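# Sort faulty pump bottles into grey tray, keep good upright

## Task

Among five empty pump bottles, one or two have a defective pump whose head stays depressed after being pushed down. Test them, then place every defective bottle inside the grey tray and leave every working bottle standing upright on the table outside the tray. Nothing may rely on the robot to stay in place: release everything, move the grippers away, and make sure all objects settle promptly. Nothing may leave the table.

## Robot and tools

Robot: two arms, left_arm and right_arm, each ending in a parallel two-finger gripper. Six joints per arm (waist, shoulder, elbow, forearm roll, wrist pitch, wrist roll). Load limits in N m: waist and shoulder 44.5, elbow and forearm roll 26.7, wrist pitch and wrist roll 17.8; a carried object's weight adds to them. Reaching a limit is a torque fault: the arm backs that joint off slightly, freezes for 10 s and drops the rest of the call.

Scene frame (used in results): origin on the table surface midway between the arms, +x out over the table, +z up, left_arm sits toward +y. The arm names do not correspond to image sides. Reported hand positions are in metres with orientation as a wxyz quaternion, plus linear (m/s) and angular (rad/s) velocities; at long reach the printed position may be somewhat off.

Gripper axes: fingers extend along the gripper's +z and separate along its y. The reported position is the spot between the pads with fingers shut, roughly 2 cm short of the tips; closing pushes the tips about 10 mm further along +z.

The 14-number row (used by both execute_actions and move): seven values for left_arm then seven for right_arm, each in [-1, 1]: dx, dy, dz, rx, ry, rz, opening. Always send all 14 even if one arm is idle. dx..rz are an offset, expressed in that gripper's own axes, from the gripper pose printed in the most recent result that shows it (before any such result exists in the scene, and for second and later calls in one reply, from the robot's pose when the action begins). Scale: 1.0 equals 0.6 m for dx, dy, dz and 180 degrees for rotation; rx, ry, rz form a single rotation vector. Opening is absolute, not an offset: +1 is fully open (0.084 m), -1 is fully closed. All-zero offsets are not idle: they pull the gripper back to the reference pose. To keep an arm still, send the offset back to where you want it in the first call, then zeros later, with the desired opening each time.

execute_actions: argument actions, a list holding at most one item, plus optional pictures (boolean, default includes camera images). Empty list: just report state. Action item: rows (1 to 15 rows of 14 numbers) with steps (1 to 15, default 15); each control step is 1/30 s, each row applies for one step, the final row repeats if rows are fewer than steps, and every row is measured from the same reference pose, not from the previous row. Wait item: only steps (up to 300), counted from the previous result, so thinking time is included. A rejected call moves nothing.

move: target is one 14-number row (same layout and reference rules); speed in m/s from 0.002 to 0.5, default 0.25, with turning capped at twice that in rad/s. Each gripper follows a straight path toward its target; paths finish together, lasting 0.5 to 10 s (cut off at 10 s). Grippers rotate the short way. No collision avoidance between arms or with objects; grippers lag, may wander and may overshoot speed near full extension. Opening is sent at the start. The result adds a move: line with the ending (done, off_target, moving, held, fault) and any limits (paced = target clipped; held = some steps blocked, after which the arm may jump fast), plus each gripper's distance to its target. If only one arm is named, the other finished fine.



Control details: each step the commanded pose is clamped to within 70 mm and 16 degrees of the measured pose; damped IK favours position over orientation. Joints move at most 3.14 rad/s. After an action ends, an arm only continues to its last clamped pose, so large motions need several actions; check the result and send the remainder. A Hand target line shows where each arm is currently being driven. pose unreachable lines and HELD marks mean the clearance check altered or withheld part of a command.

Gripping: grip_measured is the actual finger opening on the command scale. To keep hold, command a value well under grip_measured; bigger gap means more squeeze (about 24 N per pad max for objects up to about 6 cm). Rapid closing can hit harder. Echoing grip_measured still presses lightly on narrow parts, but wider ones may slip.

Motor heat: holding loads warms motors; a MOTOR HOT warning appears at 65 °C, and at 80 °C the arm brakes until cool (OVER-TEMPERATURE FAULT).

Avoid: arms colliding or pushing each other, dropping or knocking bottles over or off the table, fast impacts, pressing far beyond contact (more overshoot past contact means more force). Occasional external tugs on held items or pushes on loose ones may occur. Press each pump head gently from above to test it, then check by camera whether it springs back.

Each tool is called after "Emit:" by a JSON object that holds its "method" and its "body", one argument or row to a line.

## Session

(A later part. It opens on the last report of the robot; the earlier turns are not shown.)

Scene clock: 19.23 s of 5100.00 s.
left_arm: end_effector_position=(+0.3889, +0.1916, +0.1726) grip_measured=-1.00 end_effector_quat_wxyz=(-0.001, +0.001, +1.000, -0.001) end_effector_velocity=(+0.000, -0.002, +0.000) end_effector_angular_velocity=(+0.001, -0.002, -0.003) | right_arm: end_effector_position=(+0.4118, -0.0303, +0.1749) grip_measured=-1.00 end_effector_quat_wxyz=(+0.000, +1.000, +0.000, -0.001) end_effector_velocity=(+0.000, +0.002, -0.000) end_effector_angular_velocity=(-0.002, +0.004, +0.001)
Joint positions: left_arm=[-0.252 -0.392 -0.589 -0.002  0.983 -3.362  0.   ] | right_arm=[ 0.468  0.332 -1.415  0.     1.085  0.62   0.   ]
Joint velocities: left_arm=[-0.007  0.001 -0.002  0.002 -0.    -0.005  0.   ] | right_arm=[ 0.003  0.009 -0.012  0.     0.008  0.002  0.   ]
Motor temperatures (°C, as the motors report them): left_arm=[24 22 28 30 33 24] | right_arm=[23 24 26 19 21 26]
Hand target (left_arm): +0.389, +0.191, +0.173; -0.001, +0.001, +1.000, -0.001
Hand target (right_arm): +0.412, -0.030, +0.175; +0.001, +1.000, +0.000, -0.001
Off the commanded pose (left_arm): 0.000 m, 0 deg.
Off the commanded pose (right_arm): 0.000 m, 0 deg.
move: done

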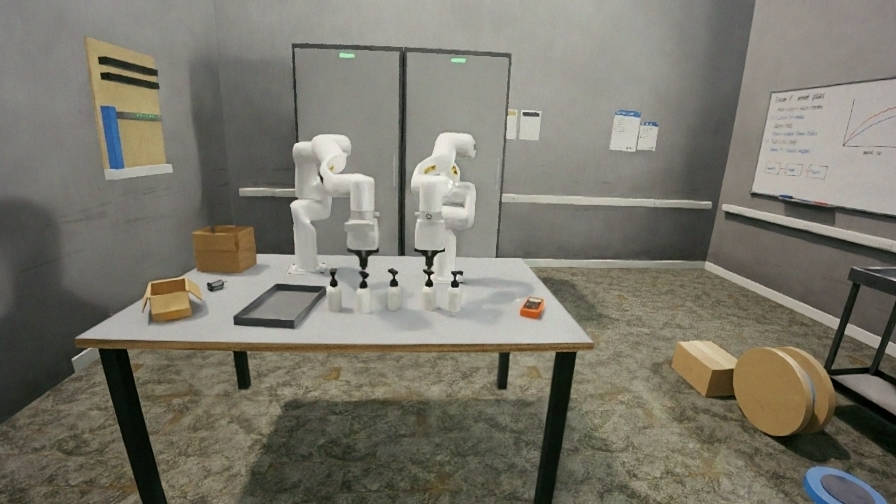

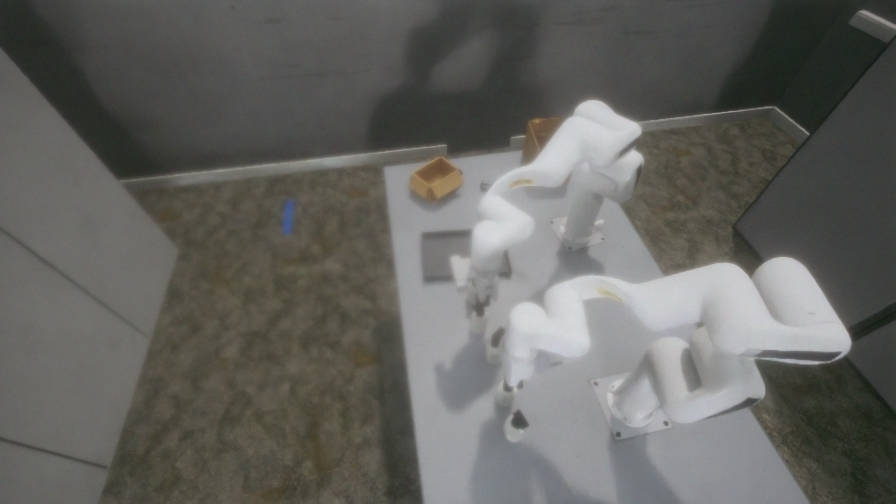

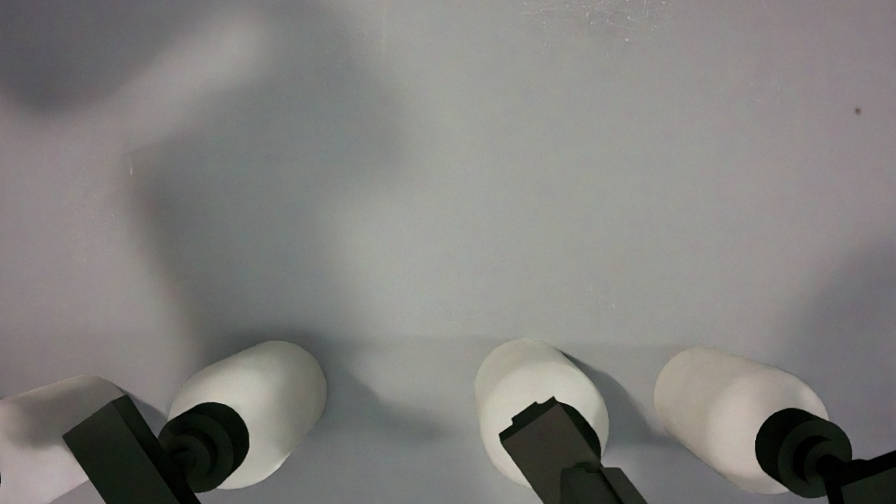

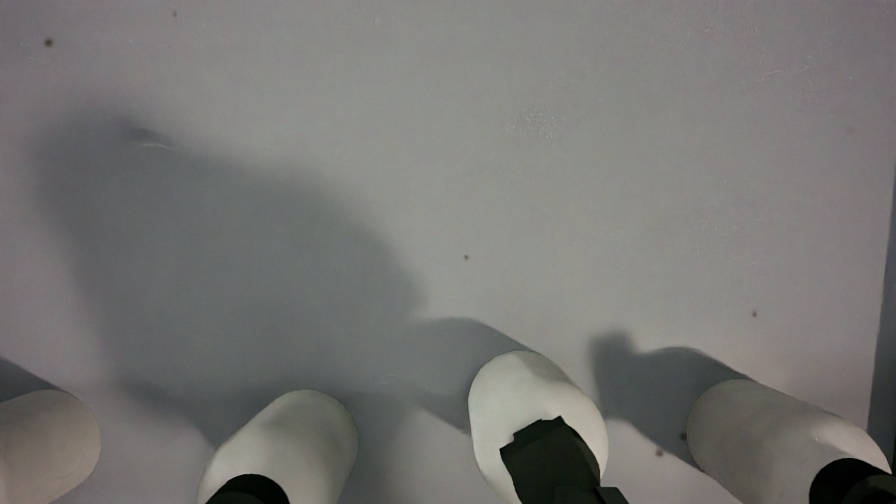

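Emit:
{"method": "move", "body": {
  "target": [0,0,0.042,0,0,0,-1,0,0,0.042,0,0,0,-1],
  "speed": 0.03
}}

Emit:
{"method": "move", "body": {
  "target": [0,0,-0.042,0,0,0,-1,0,0,-0.042,0,0,0,-1],
  "speed": 0.1
}}

Emit:
{"method": "move", "body": {
  "target": [0,-0.201,0,0,0,0,-1,0,0.25,-0.02,0,0,0,-1]
}}

Emit:
{"method": "move", "body": {
  "target": [0,0,0.042,0,0,0,-1,0,0,0,0,0,0,-1],
  "speed": 0.03
}}

Emit:
{"method": "move", "body": {
  "target": [0,0,-0.06,0,0,0,-1,0,0,0,0,0,0,-1],
  "speed": 0.1
}}

Emit:
{"method": "zoom_image", "body": {
  "camera": "cam_high",
  "region": [300,230,490,330]
}}

Scene clock: 28.40 s of 5100.00 s.
left_arm: end_effector_position=(+0.3890, +0.1915, +0.1477) grip_measured=-1.00 end_effector_quat_wxyz=(-0.001, +0.001, +1.000, -0.001) end_effector_velocity=(+0.000, +0.000, -0.002) end_effector_angular_velocity=(+0.000, -0.001, -0.000) | right_arm: end_effector_position=(+0.4117, -0.0303, +0.1499) grip_measured=-1.00 end_effector_quat_wxyz=(+0.000, +1.000, +0.000, -0.001) end_effector_velocity=(+0.000, +0.000, -0.001) end_effector_angular_velocity=(+0.002, -0.002, +0.000)
Joint positions: left_arm=[-0.252 -0.35  -0.546 -0.002  0.899 -3.362  0.   ] | right_arm=[ 0.468  0.357 -1.377  0.     1.022  0.62   0.   ]
Joint velocities: left_arm=[ 0.     0.003  0.003  0.    -0.007  0.001  0.   ] | right_arm=[ 0.     0.001  0.001  0.    -0.005 -0.     0.   ]
Motor temperatures (°C, as the motors report them): left_arm=[24 22 29 30 33 24] | right_arm=[23 24 27 19 21 26]
Hand target (left_arm): +0.389, +0.192, +0.147; -0.001, +0.001, +1.000, -0.001
Hand target (right_arm): +0.412, -0.030, +0.150; +0.000, +1.000, +0.000, -0.001
Off the commanded pose (left_arm): 0.000 m, 0 deg.
Off the commanded pose (right_arm): 0.000 m, 0 deg.
After step 90, 4.97 s passed at rest.
move: done

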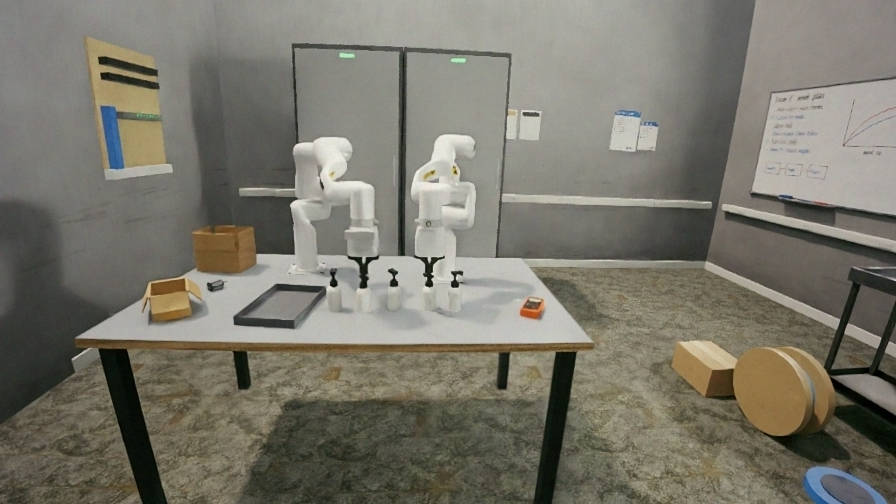

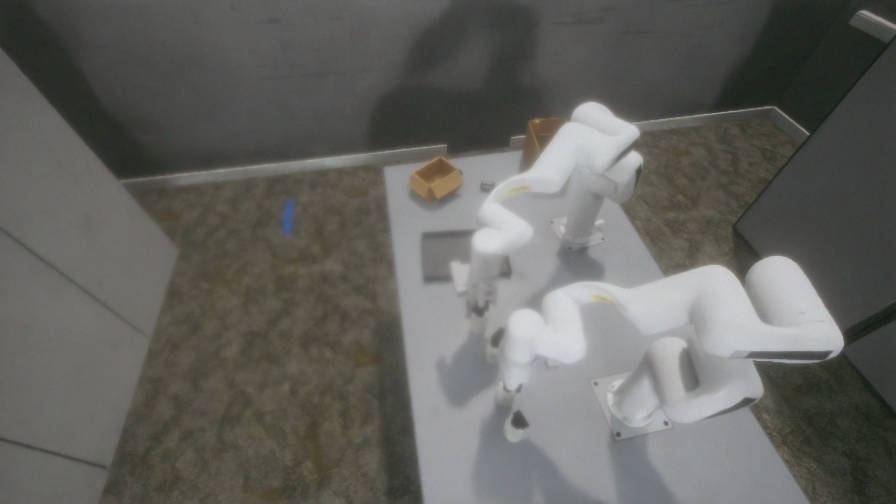

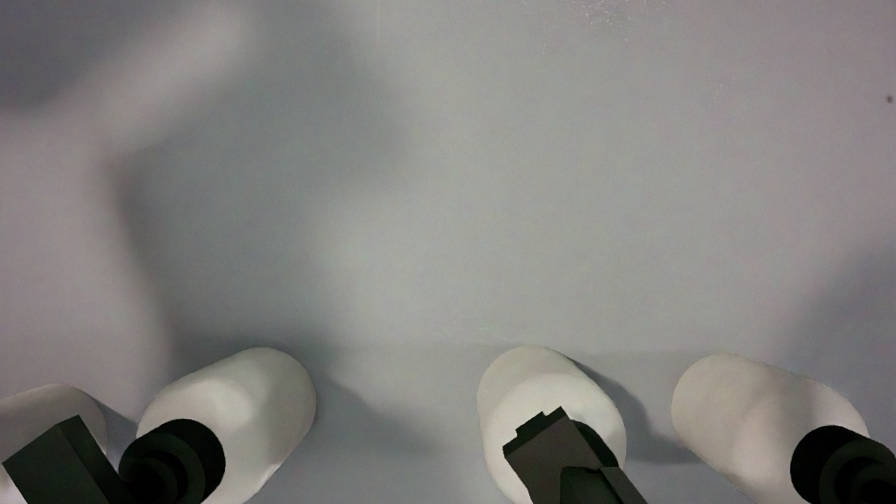

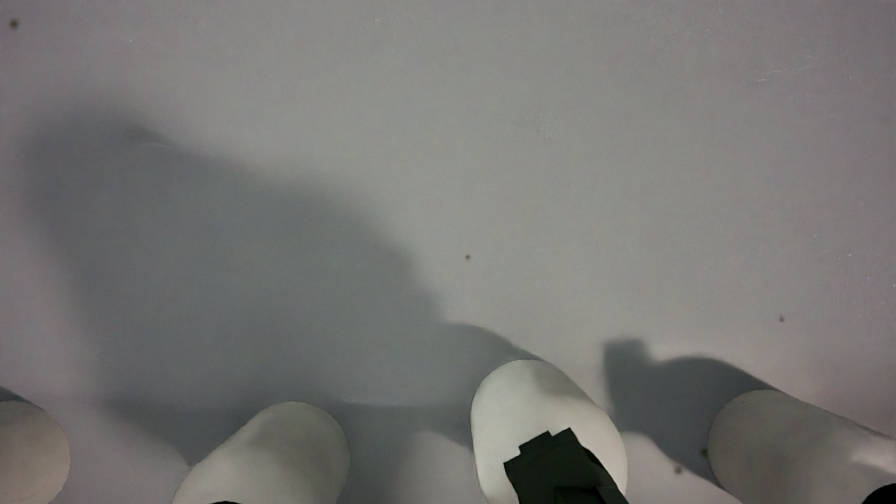

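Scene clock: 29.27 s of 5100.00 s.
left_arm: end_effector_position=(+0.3889, +0.1916, +0.1725) grip_measured=-1.00 end_effector_quat_wxyz=(-0.001, +0.001, +1.000, -0.001) end_effector_velocity=(+0.000, +0.000, +0.002) end_effector_angular_velocity=(-0.000, -0.001, +0.001) | right_arm: end_effector_position=(+0.4117, -0.0304, +0.1747) grip_measured=-1.00 end_effector_quat_wxyz=(+0.001, +1.000, +0.000, -0.001) end_effector_velocity=(+0.000, -0.000, +0.002) end_effector_angular_velocity=(-0.001, -0.000, +0.001)
Joint positions: left_arm=[-0.252 -0.392 -0.589 -0.002  0.983 -3.362  0.   ] | right_arm=[ 0.468  0.332 -1.414  0.     1.085  0.62   0.   ]
Joint velocities: left_arm=[ 0.001 -0.002 -0.005 -0.     0.007 -0.     0.   ] | right_arm=[ 0.    -0.001 -0.004 -0.001  0.006  0.     0.   ]
Motor temperatures (°C, as the motors report them): left_arm=[24 22 29 30 33 24] | right_arm=[23 24 27 19 21 26]
Hand target (left_arm): +0.389, +0.192, +0.173; -0.001, +0.001, +1.000, -0.001
Hand target (right_arm): +0.412, -0.030, +0.175; +0.000, +1.000, +0.000, -0.001
Off the commanded pose (left_arm): 0.000 m, 0 deg.
Off the commanded pose (right_arm): 0.000 m, 0 deg.
move: done

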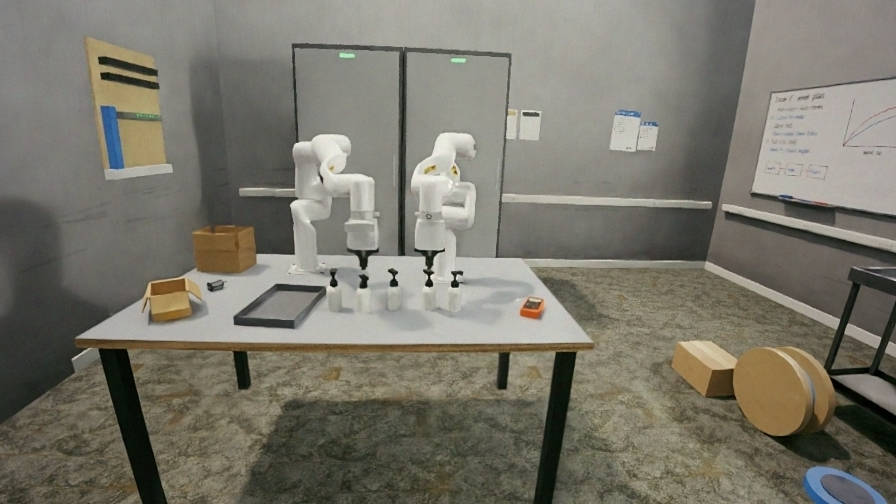

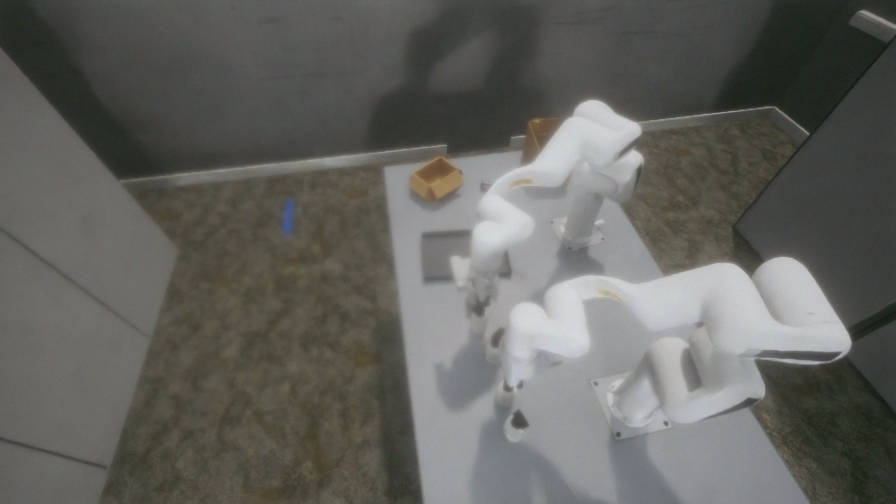

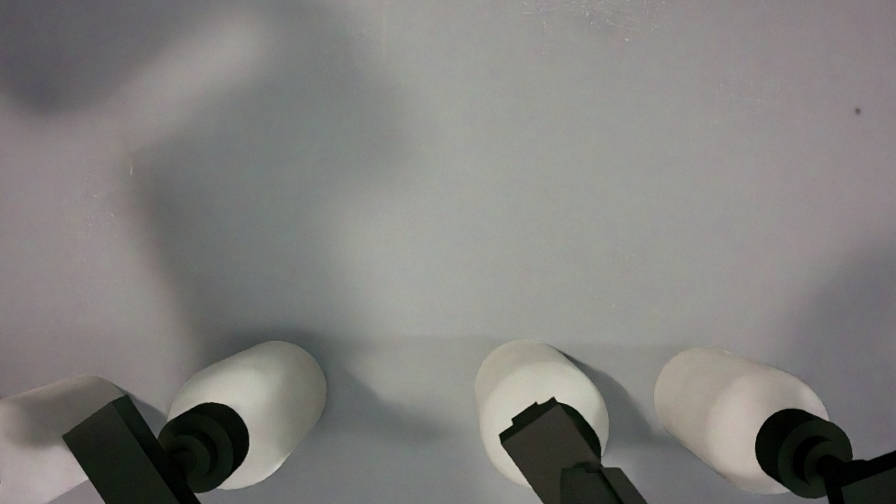

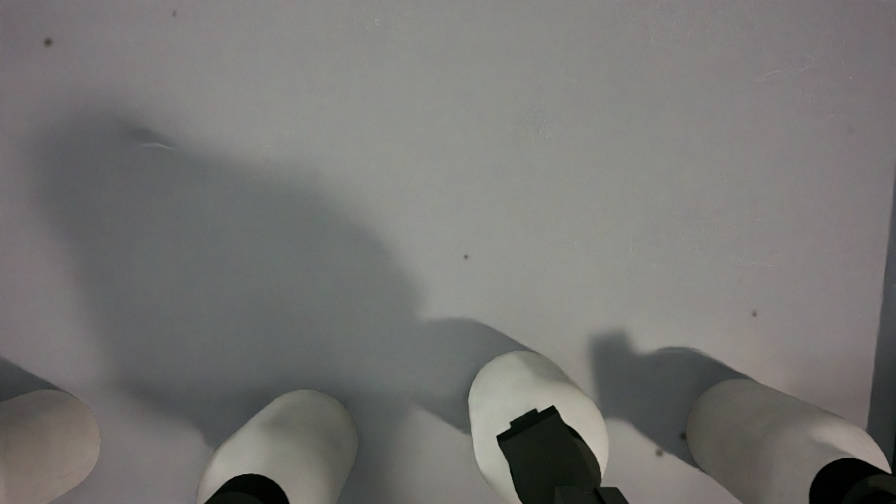

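Scene clock: 30.50 s of 5100.00 s.
left_arm: end_effector_position=(+0.3886, +0.0715, +0.1729) grip_measured=-1.00 end_effector_quat_wxyz=(-0.001, +0.001, +1.000, -0.000) end_effector_velocity=(+0.000, -0.002, +0.000) end_effector_angular_velocity=(+0.001, -0.000, +0.001) | right_arm: end_effector_position=(+0.4117, -0.1800, +0.1865) grip_measured=-1.00 end_effector_quat_wxyz=(+0.001, +1.000, +0.000, -0.001) end_effector_velocity=(+0.000, -0.003, +0.001) end_effector_angular_velocity=(+0.002, -0.002, -0.001)
Joint positions: left_arm=[-0.558 -0.23  -0.734 -0.002  0.965 -3.668  0.   ] | right_arm=[ 0.215  0.082 -1.118 -0.001  1.039  0.367  0.   ]
Joint velocities: left_arm=[-0.004  0.005 -0.005  0.001  0.001 -0.006  0.   ] | right_arm=[-0.006 -0.005  0.004  0.002 -0.002 -0.006  0.   ]
Motor temperatures (°C, as the motors report them): left_arm=[24 22 29 30 33 24] | right_arm=[23 24 27 19 21 26]
Hand target (left_arm): +0.389, +0.071, +0.173; -0.001, +0.001, +1.000, -0.000
Hand target (right_arm): +0.412, -0.180, +0.187; +0.001, +1.000, +0.000, -0.001
Off the commanded pose (left_arm): 0.001 m, 0 deg.
Off the commanded pose (right_arm): 0.001 m, 0 deg.
move: done

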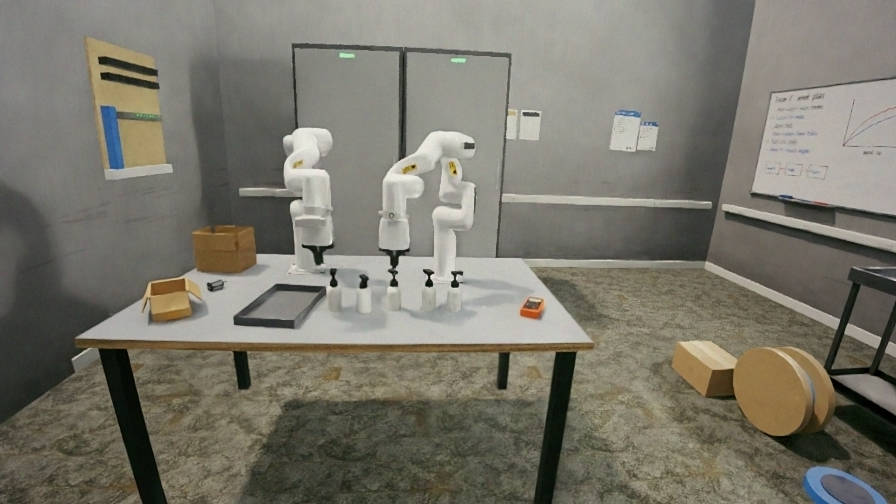

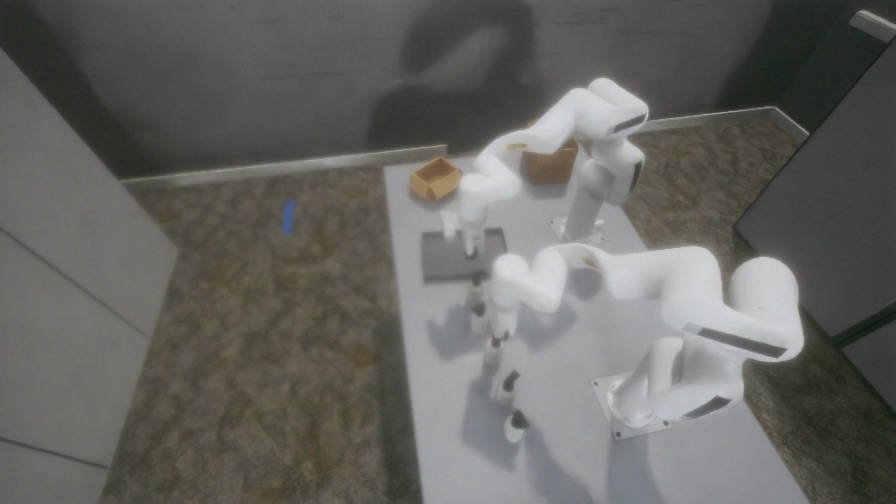

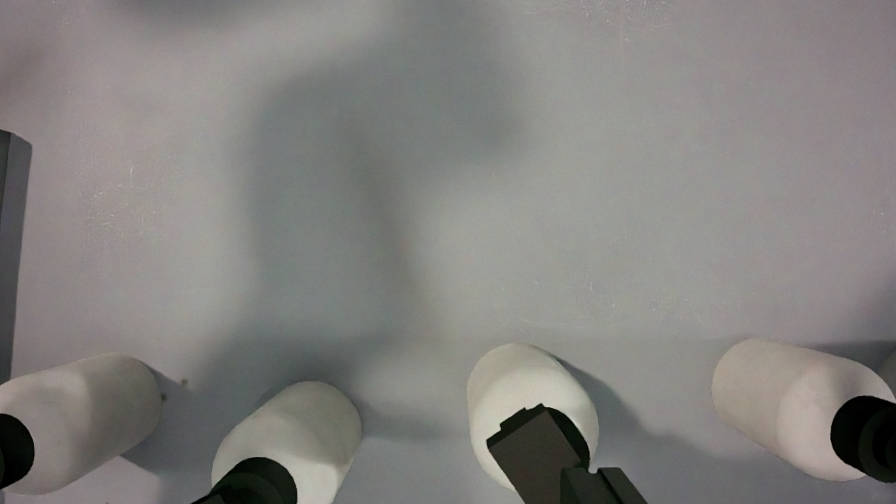

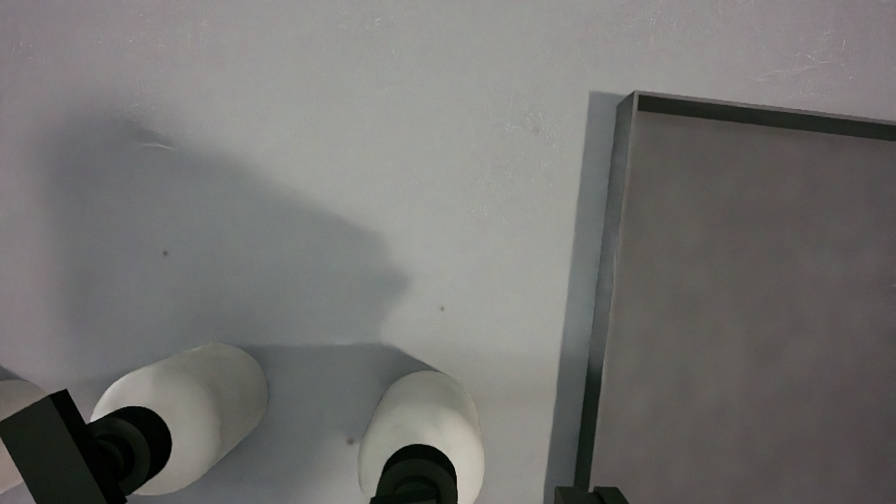

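Scene clock: 31.67 s of 5100.00 s.
left_arm: end_effector_position=(+0.3885, +0.0714, +0.1480) grip_measured=-1.00 end_effector_quat_wxyz=(-0.001, +0.001, +1.000, -0.001) end_effector_velocity=(+0.000, -0.000, -0.002) end_effector_angular_velocity=(-0.000, -0.000, -0.000) | right_arm: end_effector_position=(+0.4117, -0.1800, +0.1865) grip_measured=-1.00 end_effector_quat_wxyz=(+0.001, +1.000, +0.000, -0.001) end_effector_velocity=(-0.000, -0.000, -0.000) end_effector_angular_velocity=(-0.000, +0.001, -0.000)
Joint positions: left_arm=[-0.558 -0.191 -0.695 -0.003  0.887 -3.668  0.   ] | right_arm=[ 0.215  0.082 -1.118 -0.001  1.039  0.367  0.   ]
Joint velocities: left_arm=[ 0.     0.004  0.003 -0.    -0.008  0.001  0.   ] | right_arm=[ 0.     0.001  0.001  0.     0.    -0.     0.   ]
Motor temperatures (°C, as the motors report them): left_arm=[24 22 29 30 33 24] | right_arm=[23 24 27 19 21 26]
Hand target (left_arm): +0.389, +0.071, +0.148; -0.001, +0.001, +1.000, -0.001
Hand target (right_arm): +0.412, -0.180, +0.186; +0.001, +1.000, +0.000, -0.001
Off the commanded pose (left_arm): 0.000 m, 0 deg.
Off the commanded pose (right_arm): 0.000 m, 0 deg.
move: done

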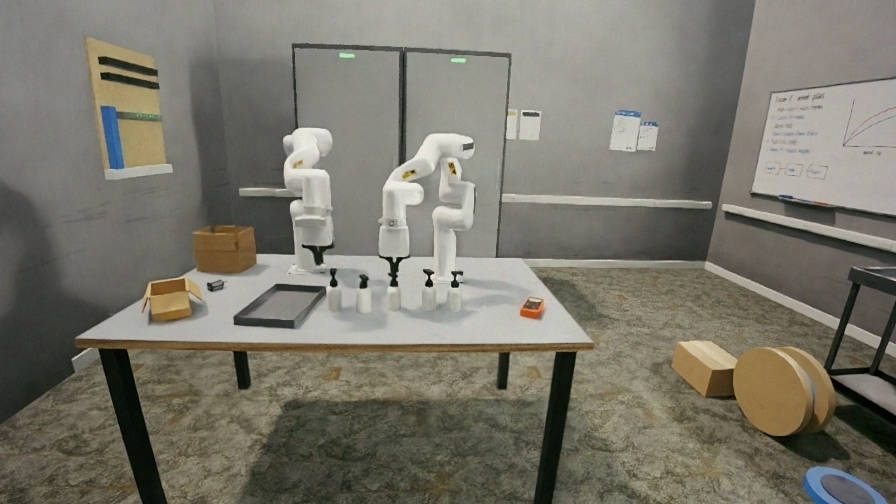

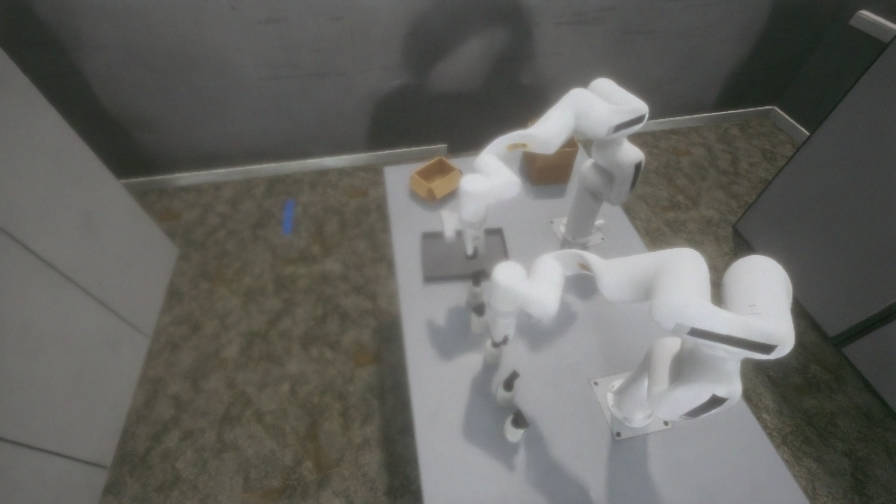

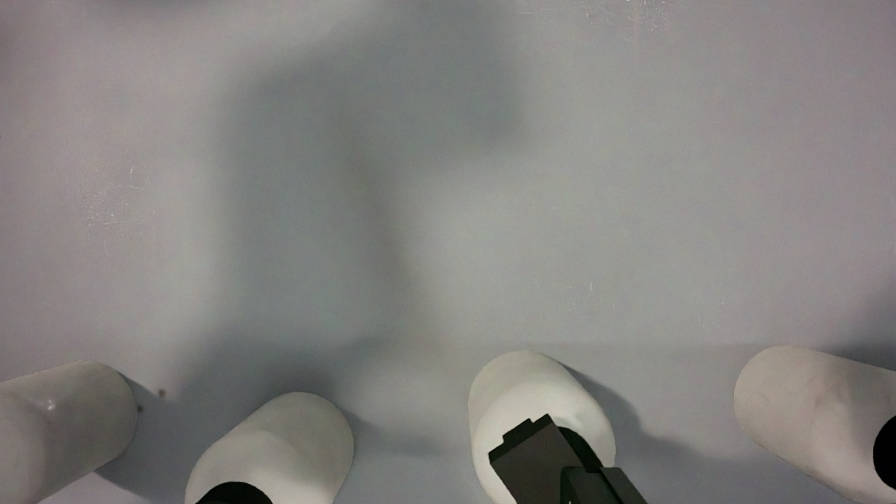

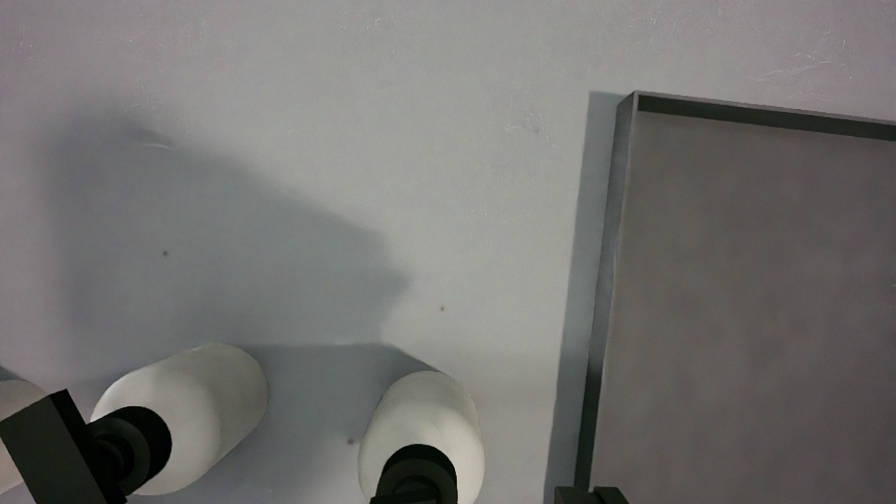

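Scene clock: 32.53 s of 5100.00 s.
left_arm: end_effector_position=(+0.3885, +0.0716, +0.1835) grip_measured=-1.00 end_effector_quat_wxyz=(-0.001, +0.001, +1.000, -0.000) end_effector_velocity=(+0.000, -0.000, +0.003) end_effector_angular_velocity=(+0.000, +0.001, +0.001) | right_arm: end_effector_position=(+0.4117, -0.1800, +0.1865) grip_measured=-1.00 end_effector_quat_wxyz=(+0.001, +1.000, +0.000, -0.001) end_effector_velocity=(+0.000, +0.000, +0.000) end_effector_angular_velocity=(+0.001, -0.001, +0.000)
Joint positions: left_arm=[-0.558 -0.244 -0.752 -0.002  0.999 -3.668  0.   ] | right_arm=[ 0.215  0.082 -1.118 -0.001  1.039  0.367  0.   ]
Joint velocities: left_arm=[-0.    -0.003 -0.007  0.     0.01  -0.002  0.   ] | right_arm=[-0.     0.001 -0.001  0.    -0.    -0.     0.   ]
Motor temperatures (°C, as the motors report them): left_arm=[24 22 29 30 33 24] | right_arm=[23 24 27 19 21 26]
Hand target (left_arm): +0.389, +0.072, +0.184; -0.001, +0.001, +1.000, -0.000
Hand target (right_arm): +0.412, -0.180, +0.186; +0.001, +1.000, +0.000, -0.001
Off the commanded pose (left_arm): 0.001 m, 0 deg.
Off the commanded pose (right_arm): 0.000 m, 0 deg.
move: done

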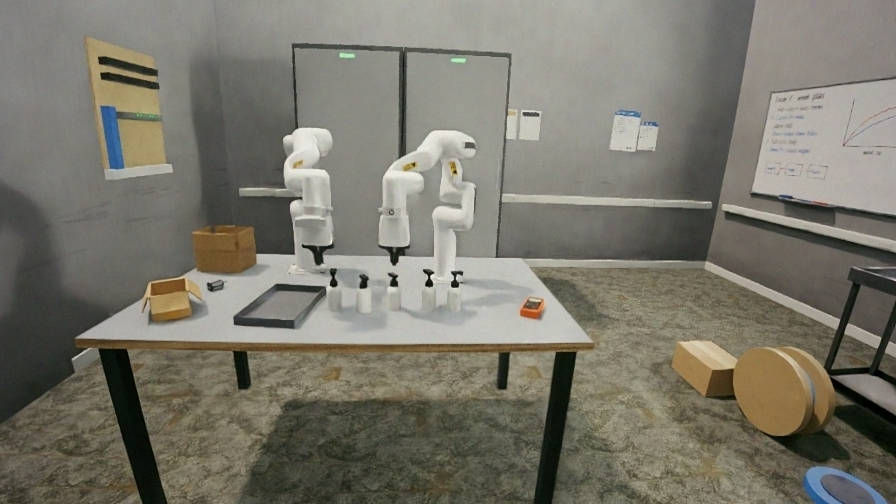

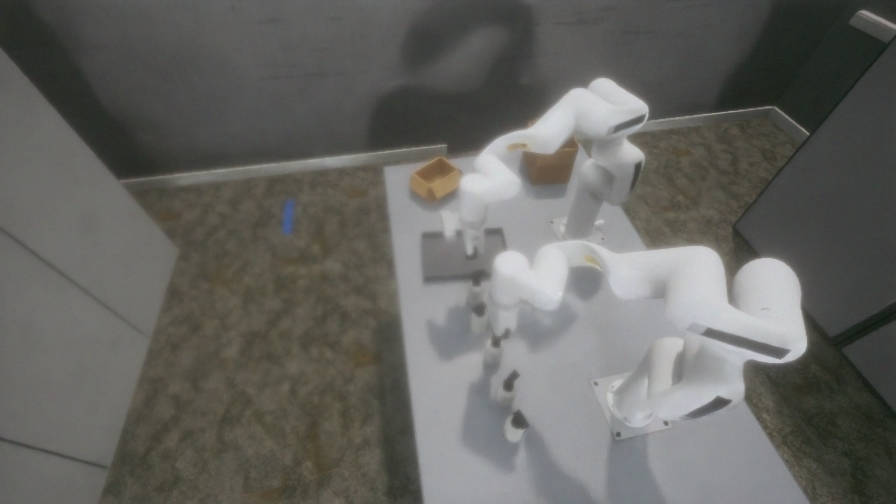

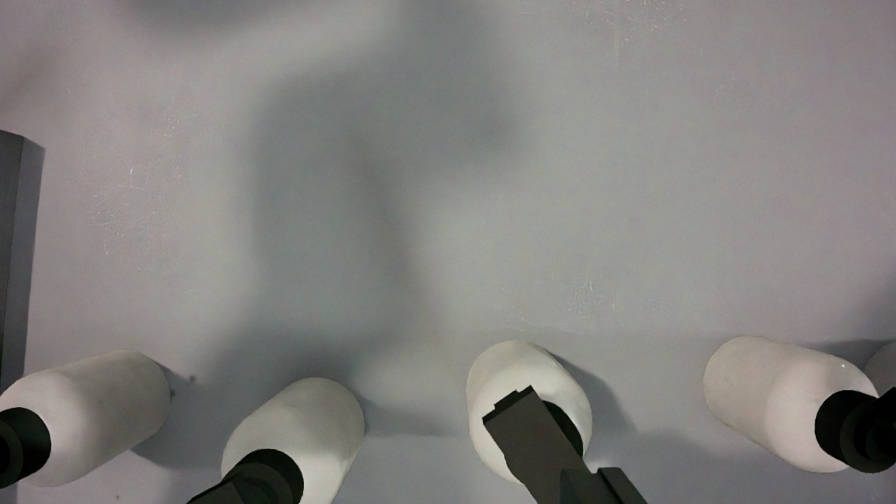

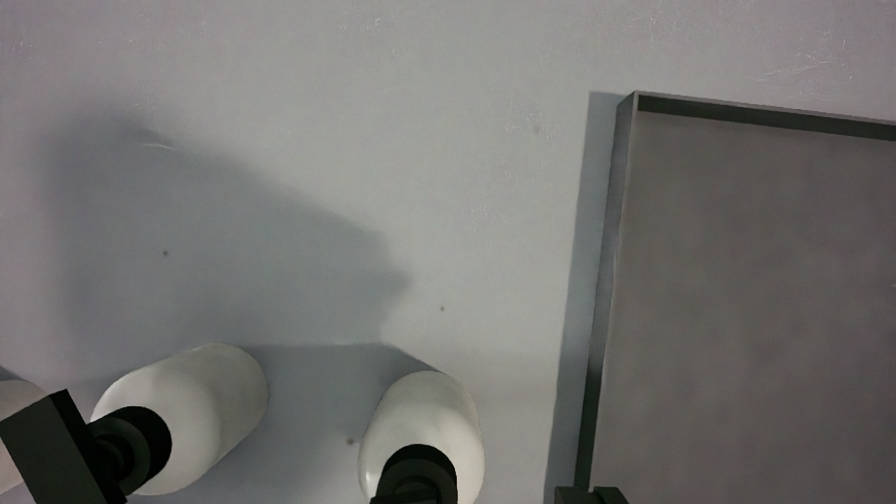

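Region (300, 230, 490, 330) of cam_high's 896x504 image, scaled by 2.653, with more detail than that image has; it fills the top 265 rows of this view, and the rest is white.

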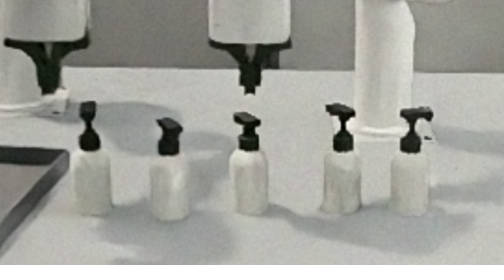

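Emit:
{"method": "move", "body": {
  "target": [-0.002,-0.007,0.02,0,0,-0.18,0.1,0,0,0,0,0,0,0.1],
  "speed": 0.4
}}

Emit:
{"method": "move", "body": {
  "target": [0,0,0.105,0,0,0,0.1,0,0,0,0,0,0,0.1],
  "speed": 0.1
}}

Scene clock: 36.90 s of 5100.00 s.
left_arm: end_effector_position=(+0.3897, +0.0674, +0.1715) grip_measured=+0.09 end_effector_quat_wxyz=(-0.002, -0.278, +0.961, -0.000) end_effector_velocity=(+0.000, +0.000, -0.000) end_effector_angular_velocity=(+0.004, -0.001, +0.012) | right_arm: end_effector_position=(+0.4117, -0.1800, +0.1865) grip_measured=+0.09 end_effector_quat_wxyz=(+0.001, +1.000, +0.000, -0.001) end_effector_velocity=(+0.000, -0.000, -0.000) end_effector_angular_velocity=(-0.001, +0.001, +0.000)
Joint positions: left_arm=[-0.566 -0.217 -0.742 -0.003  0.961 -4.24   0.048] | right_arm=[ 0.215  0.082 -1.118 -0.001  1.039  0.367  0.048]
Joint velocities: left_arm=[-0.001  0.001 -0.     0.005 -0.    -0.016  0.   ] | right_arm=[-0.     0.001 -0.    -0.     0.    -0.    -0.   ]
Motor temperatures (°C, as the motors report them): left_arm=[24 22 29 30 33 24] | right_arm=[23 24 27 19 21 26]
Hand target (left_arm): +0.390, +0.067, +0.171; -0.001, -0.278, +0.961, +0.000
Hand target (right_arm): +0.412, -0.180, +0.186; +0.001, +1.000, +0.000, -0.001
Off the commanded pose (left_arm): 0.000 m, 0 deg.
Off the commanded pose (right_arm): 0.000 m, 0 deg.
After step 90, 0.03 s passed at rest.
move: done

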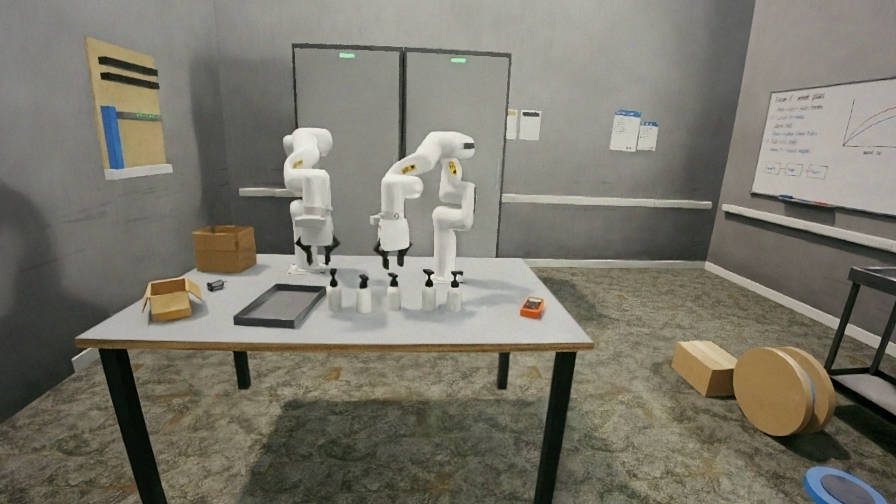

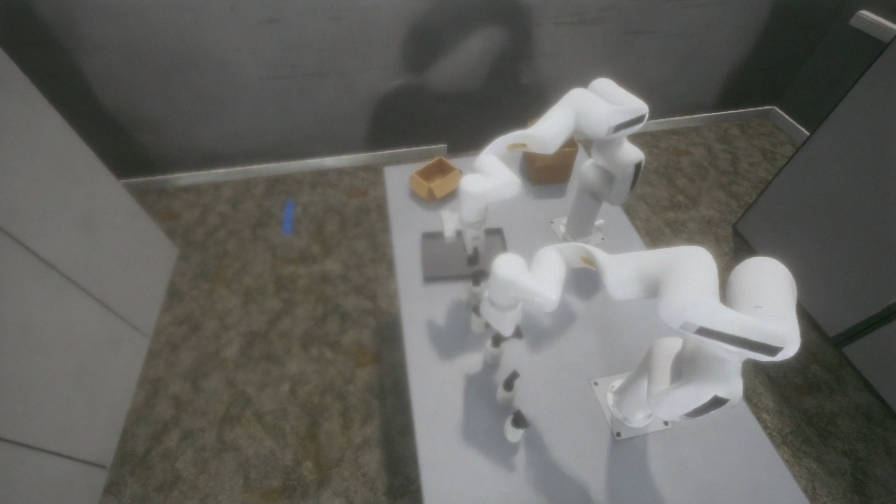

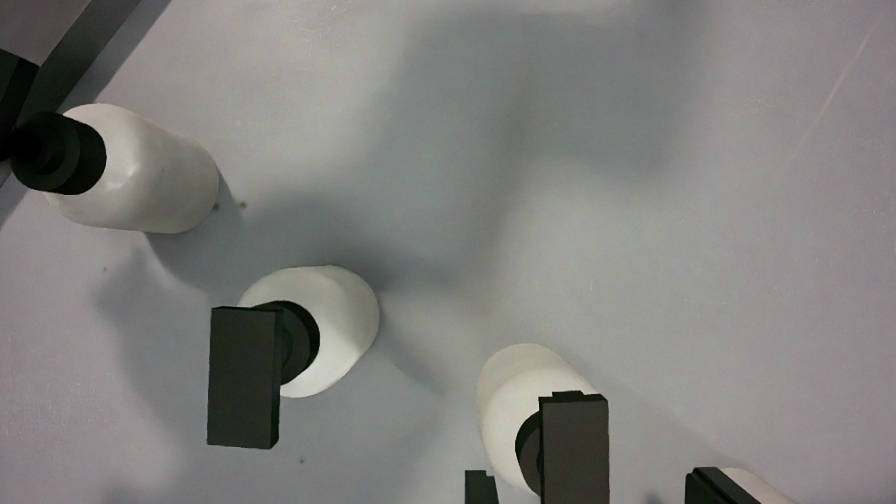

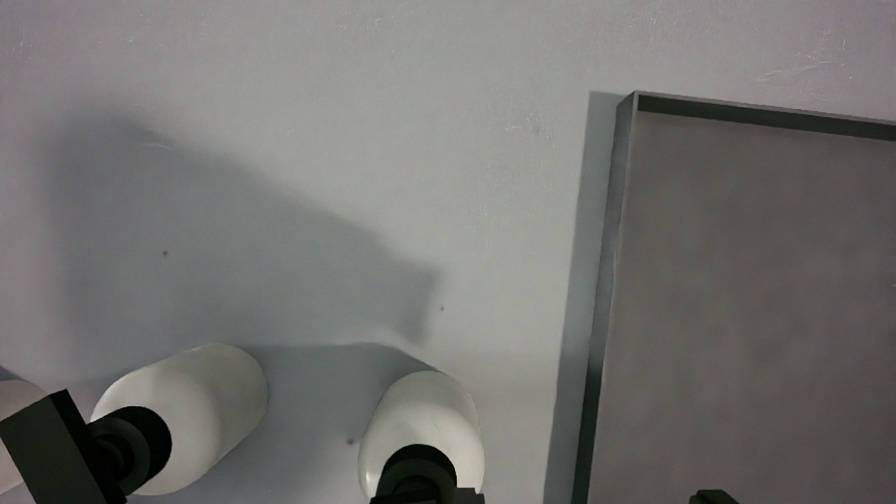

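Scene clock: 38.03 s of 5100.00 s.
left_arm: end_effector_position=(+0.3897, +0.0670, +0.1090) grip_measured=+0.09 end_effector_quat_wxyz=(-0.001, -0.278, +0.961, -0.000) end_effector_velocity=(-0.000, -0.000, -0.003) end_effector_angular_velocity=(+0.001, +0.002, -0.002) | right_arm: end_effector_position=(+0.4117, -0.1800, +0.1865) grip_measured=+0.09 end_effector_quat_wxyz=(+0.001, +1.000, +0.000, -0.001) end_effector_velocity=(+0.000, +0.000, +0.000) end_effector_angular_velocity=(+0.000, -0.001, +0.000)
Joint positions: left_arm=[-0.566 -0.103 -0.656 -0.004  0.761 -4.239  0.048] | right_arm=[ 0.215  0.082 -1.118 -0.001  1.039  0.367  0.048]
Joint velocities: left_arm=[-0.001  0.008  0.002  0.    -0.007  0.001  0.   ] | right_arm=[-0.     0.    -0.     0.    -0.001 -0.    -0.   ]
Motor temperatures (°C, as the motors report them): left_arm=[24 22 29 30 33 24] | right_arm=[23 24 27 19 21 26]
Hand target (left_arm): +0.390, +0.067, +0.109; -0.002, -0.278, +0.961, -0.000
Hand target (right_arm): +0.412, -0.180, +0.186; +0.001, +1.000, +0.000, -0.001
Off the commanded pose (left_arm): 0.001 m, 0 deg.
Off the commanded pose (right_arm): 0.000 m, 0 deg.
move: done

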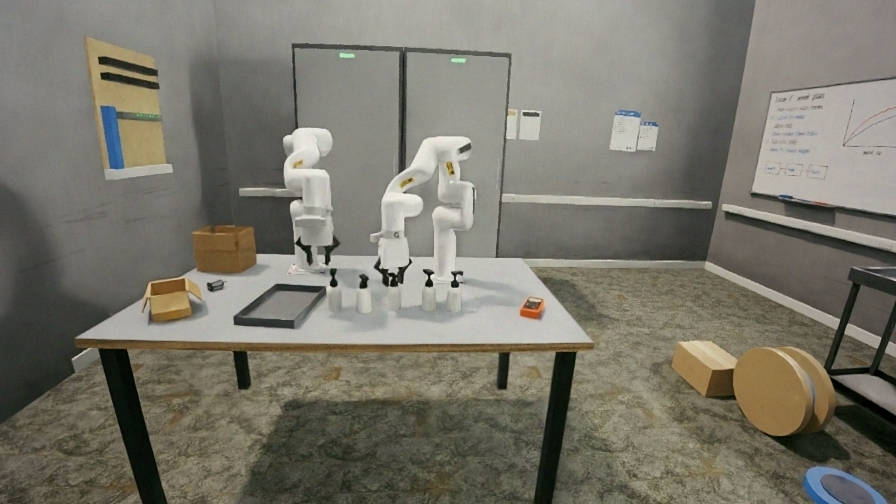

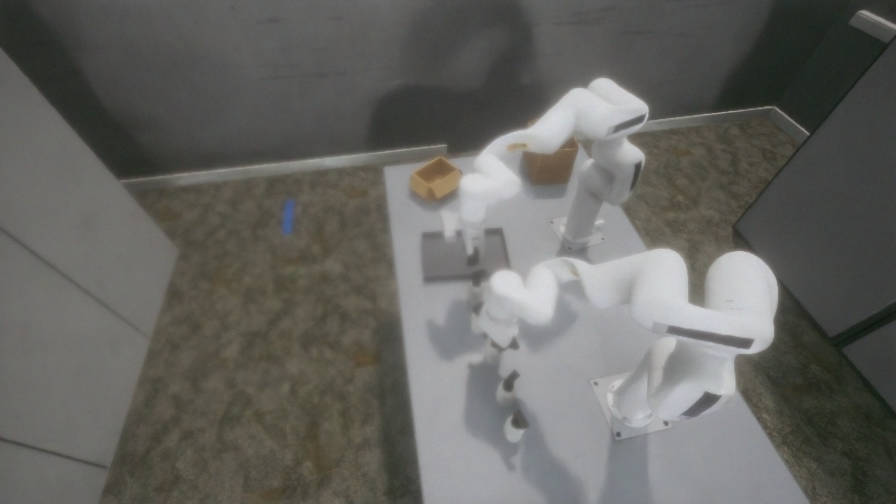

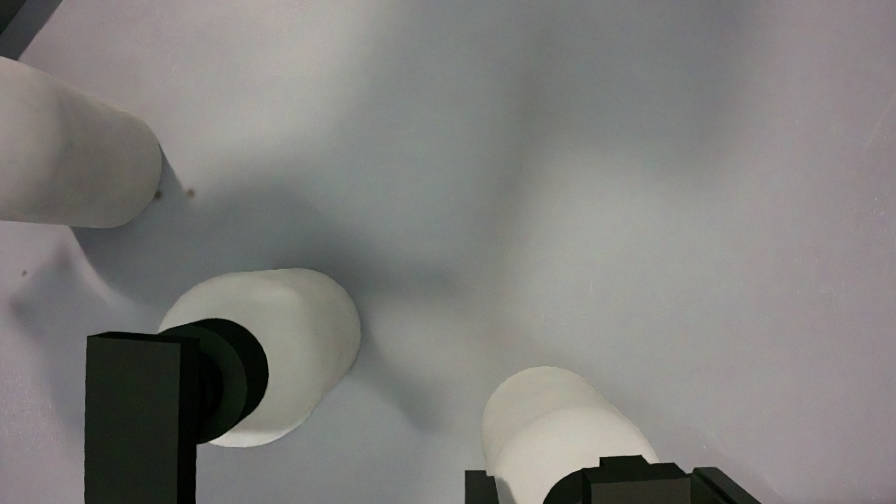

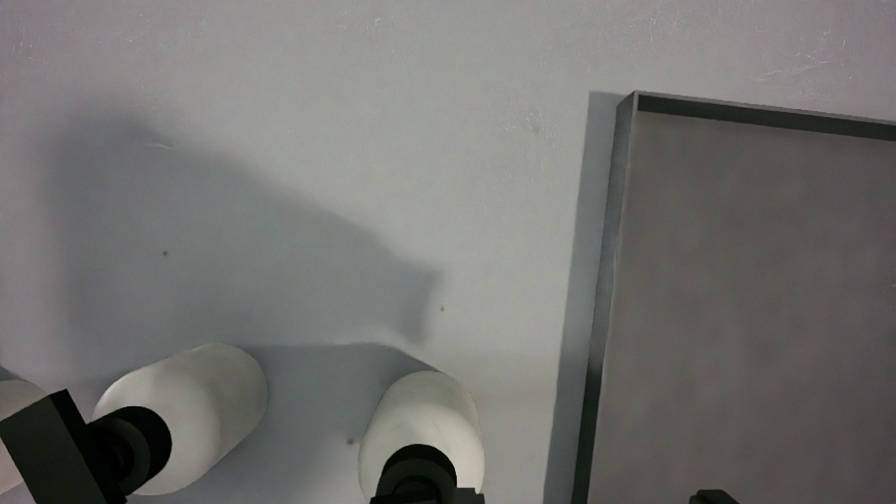

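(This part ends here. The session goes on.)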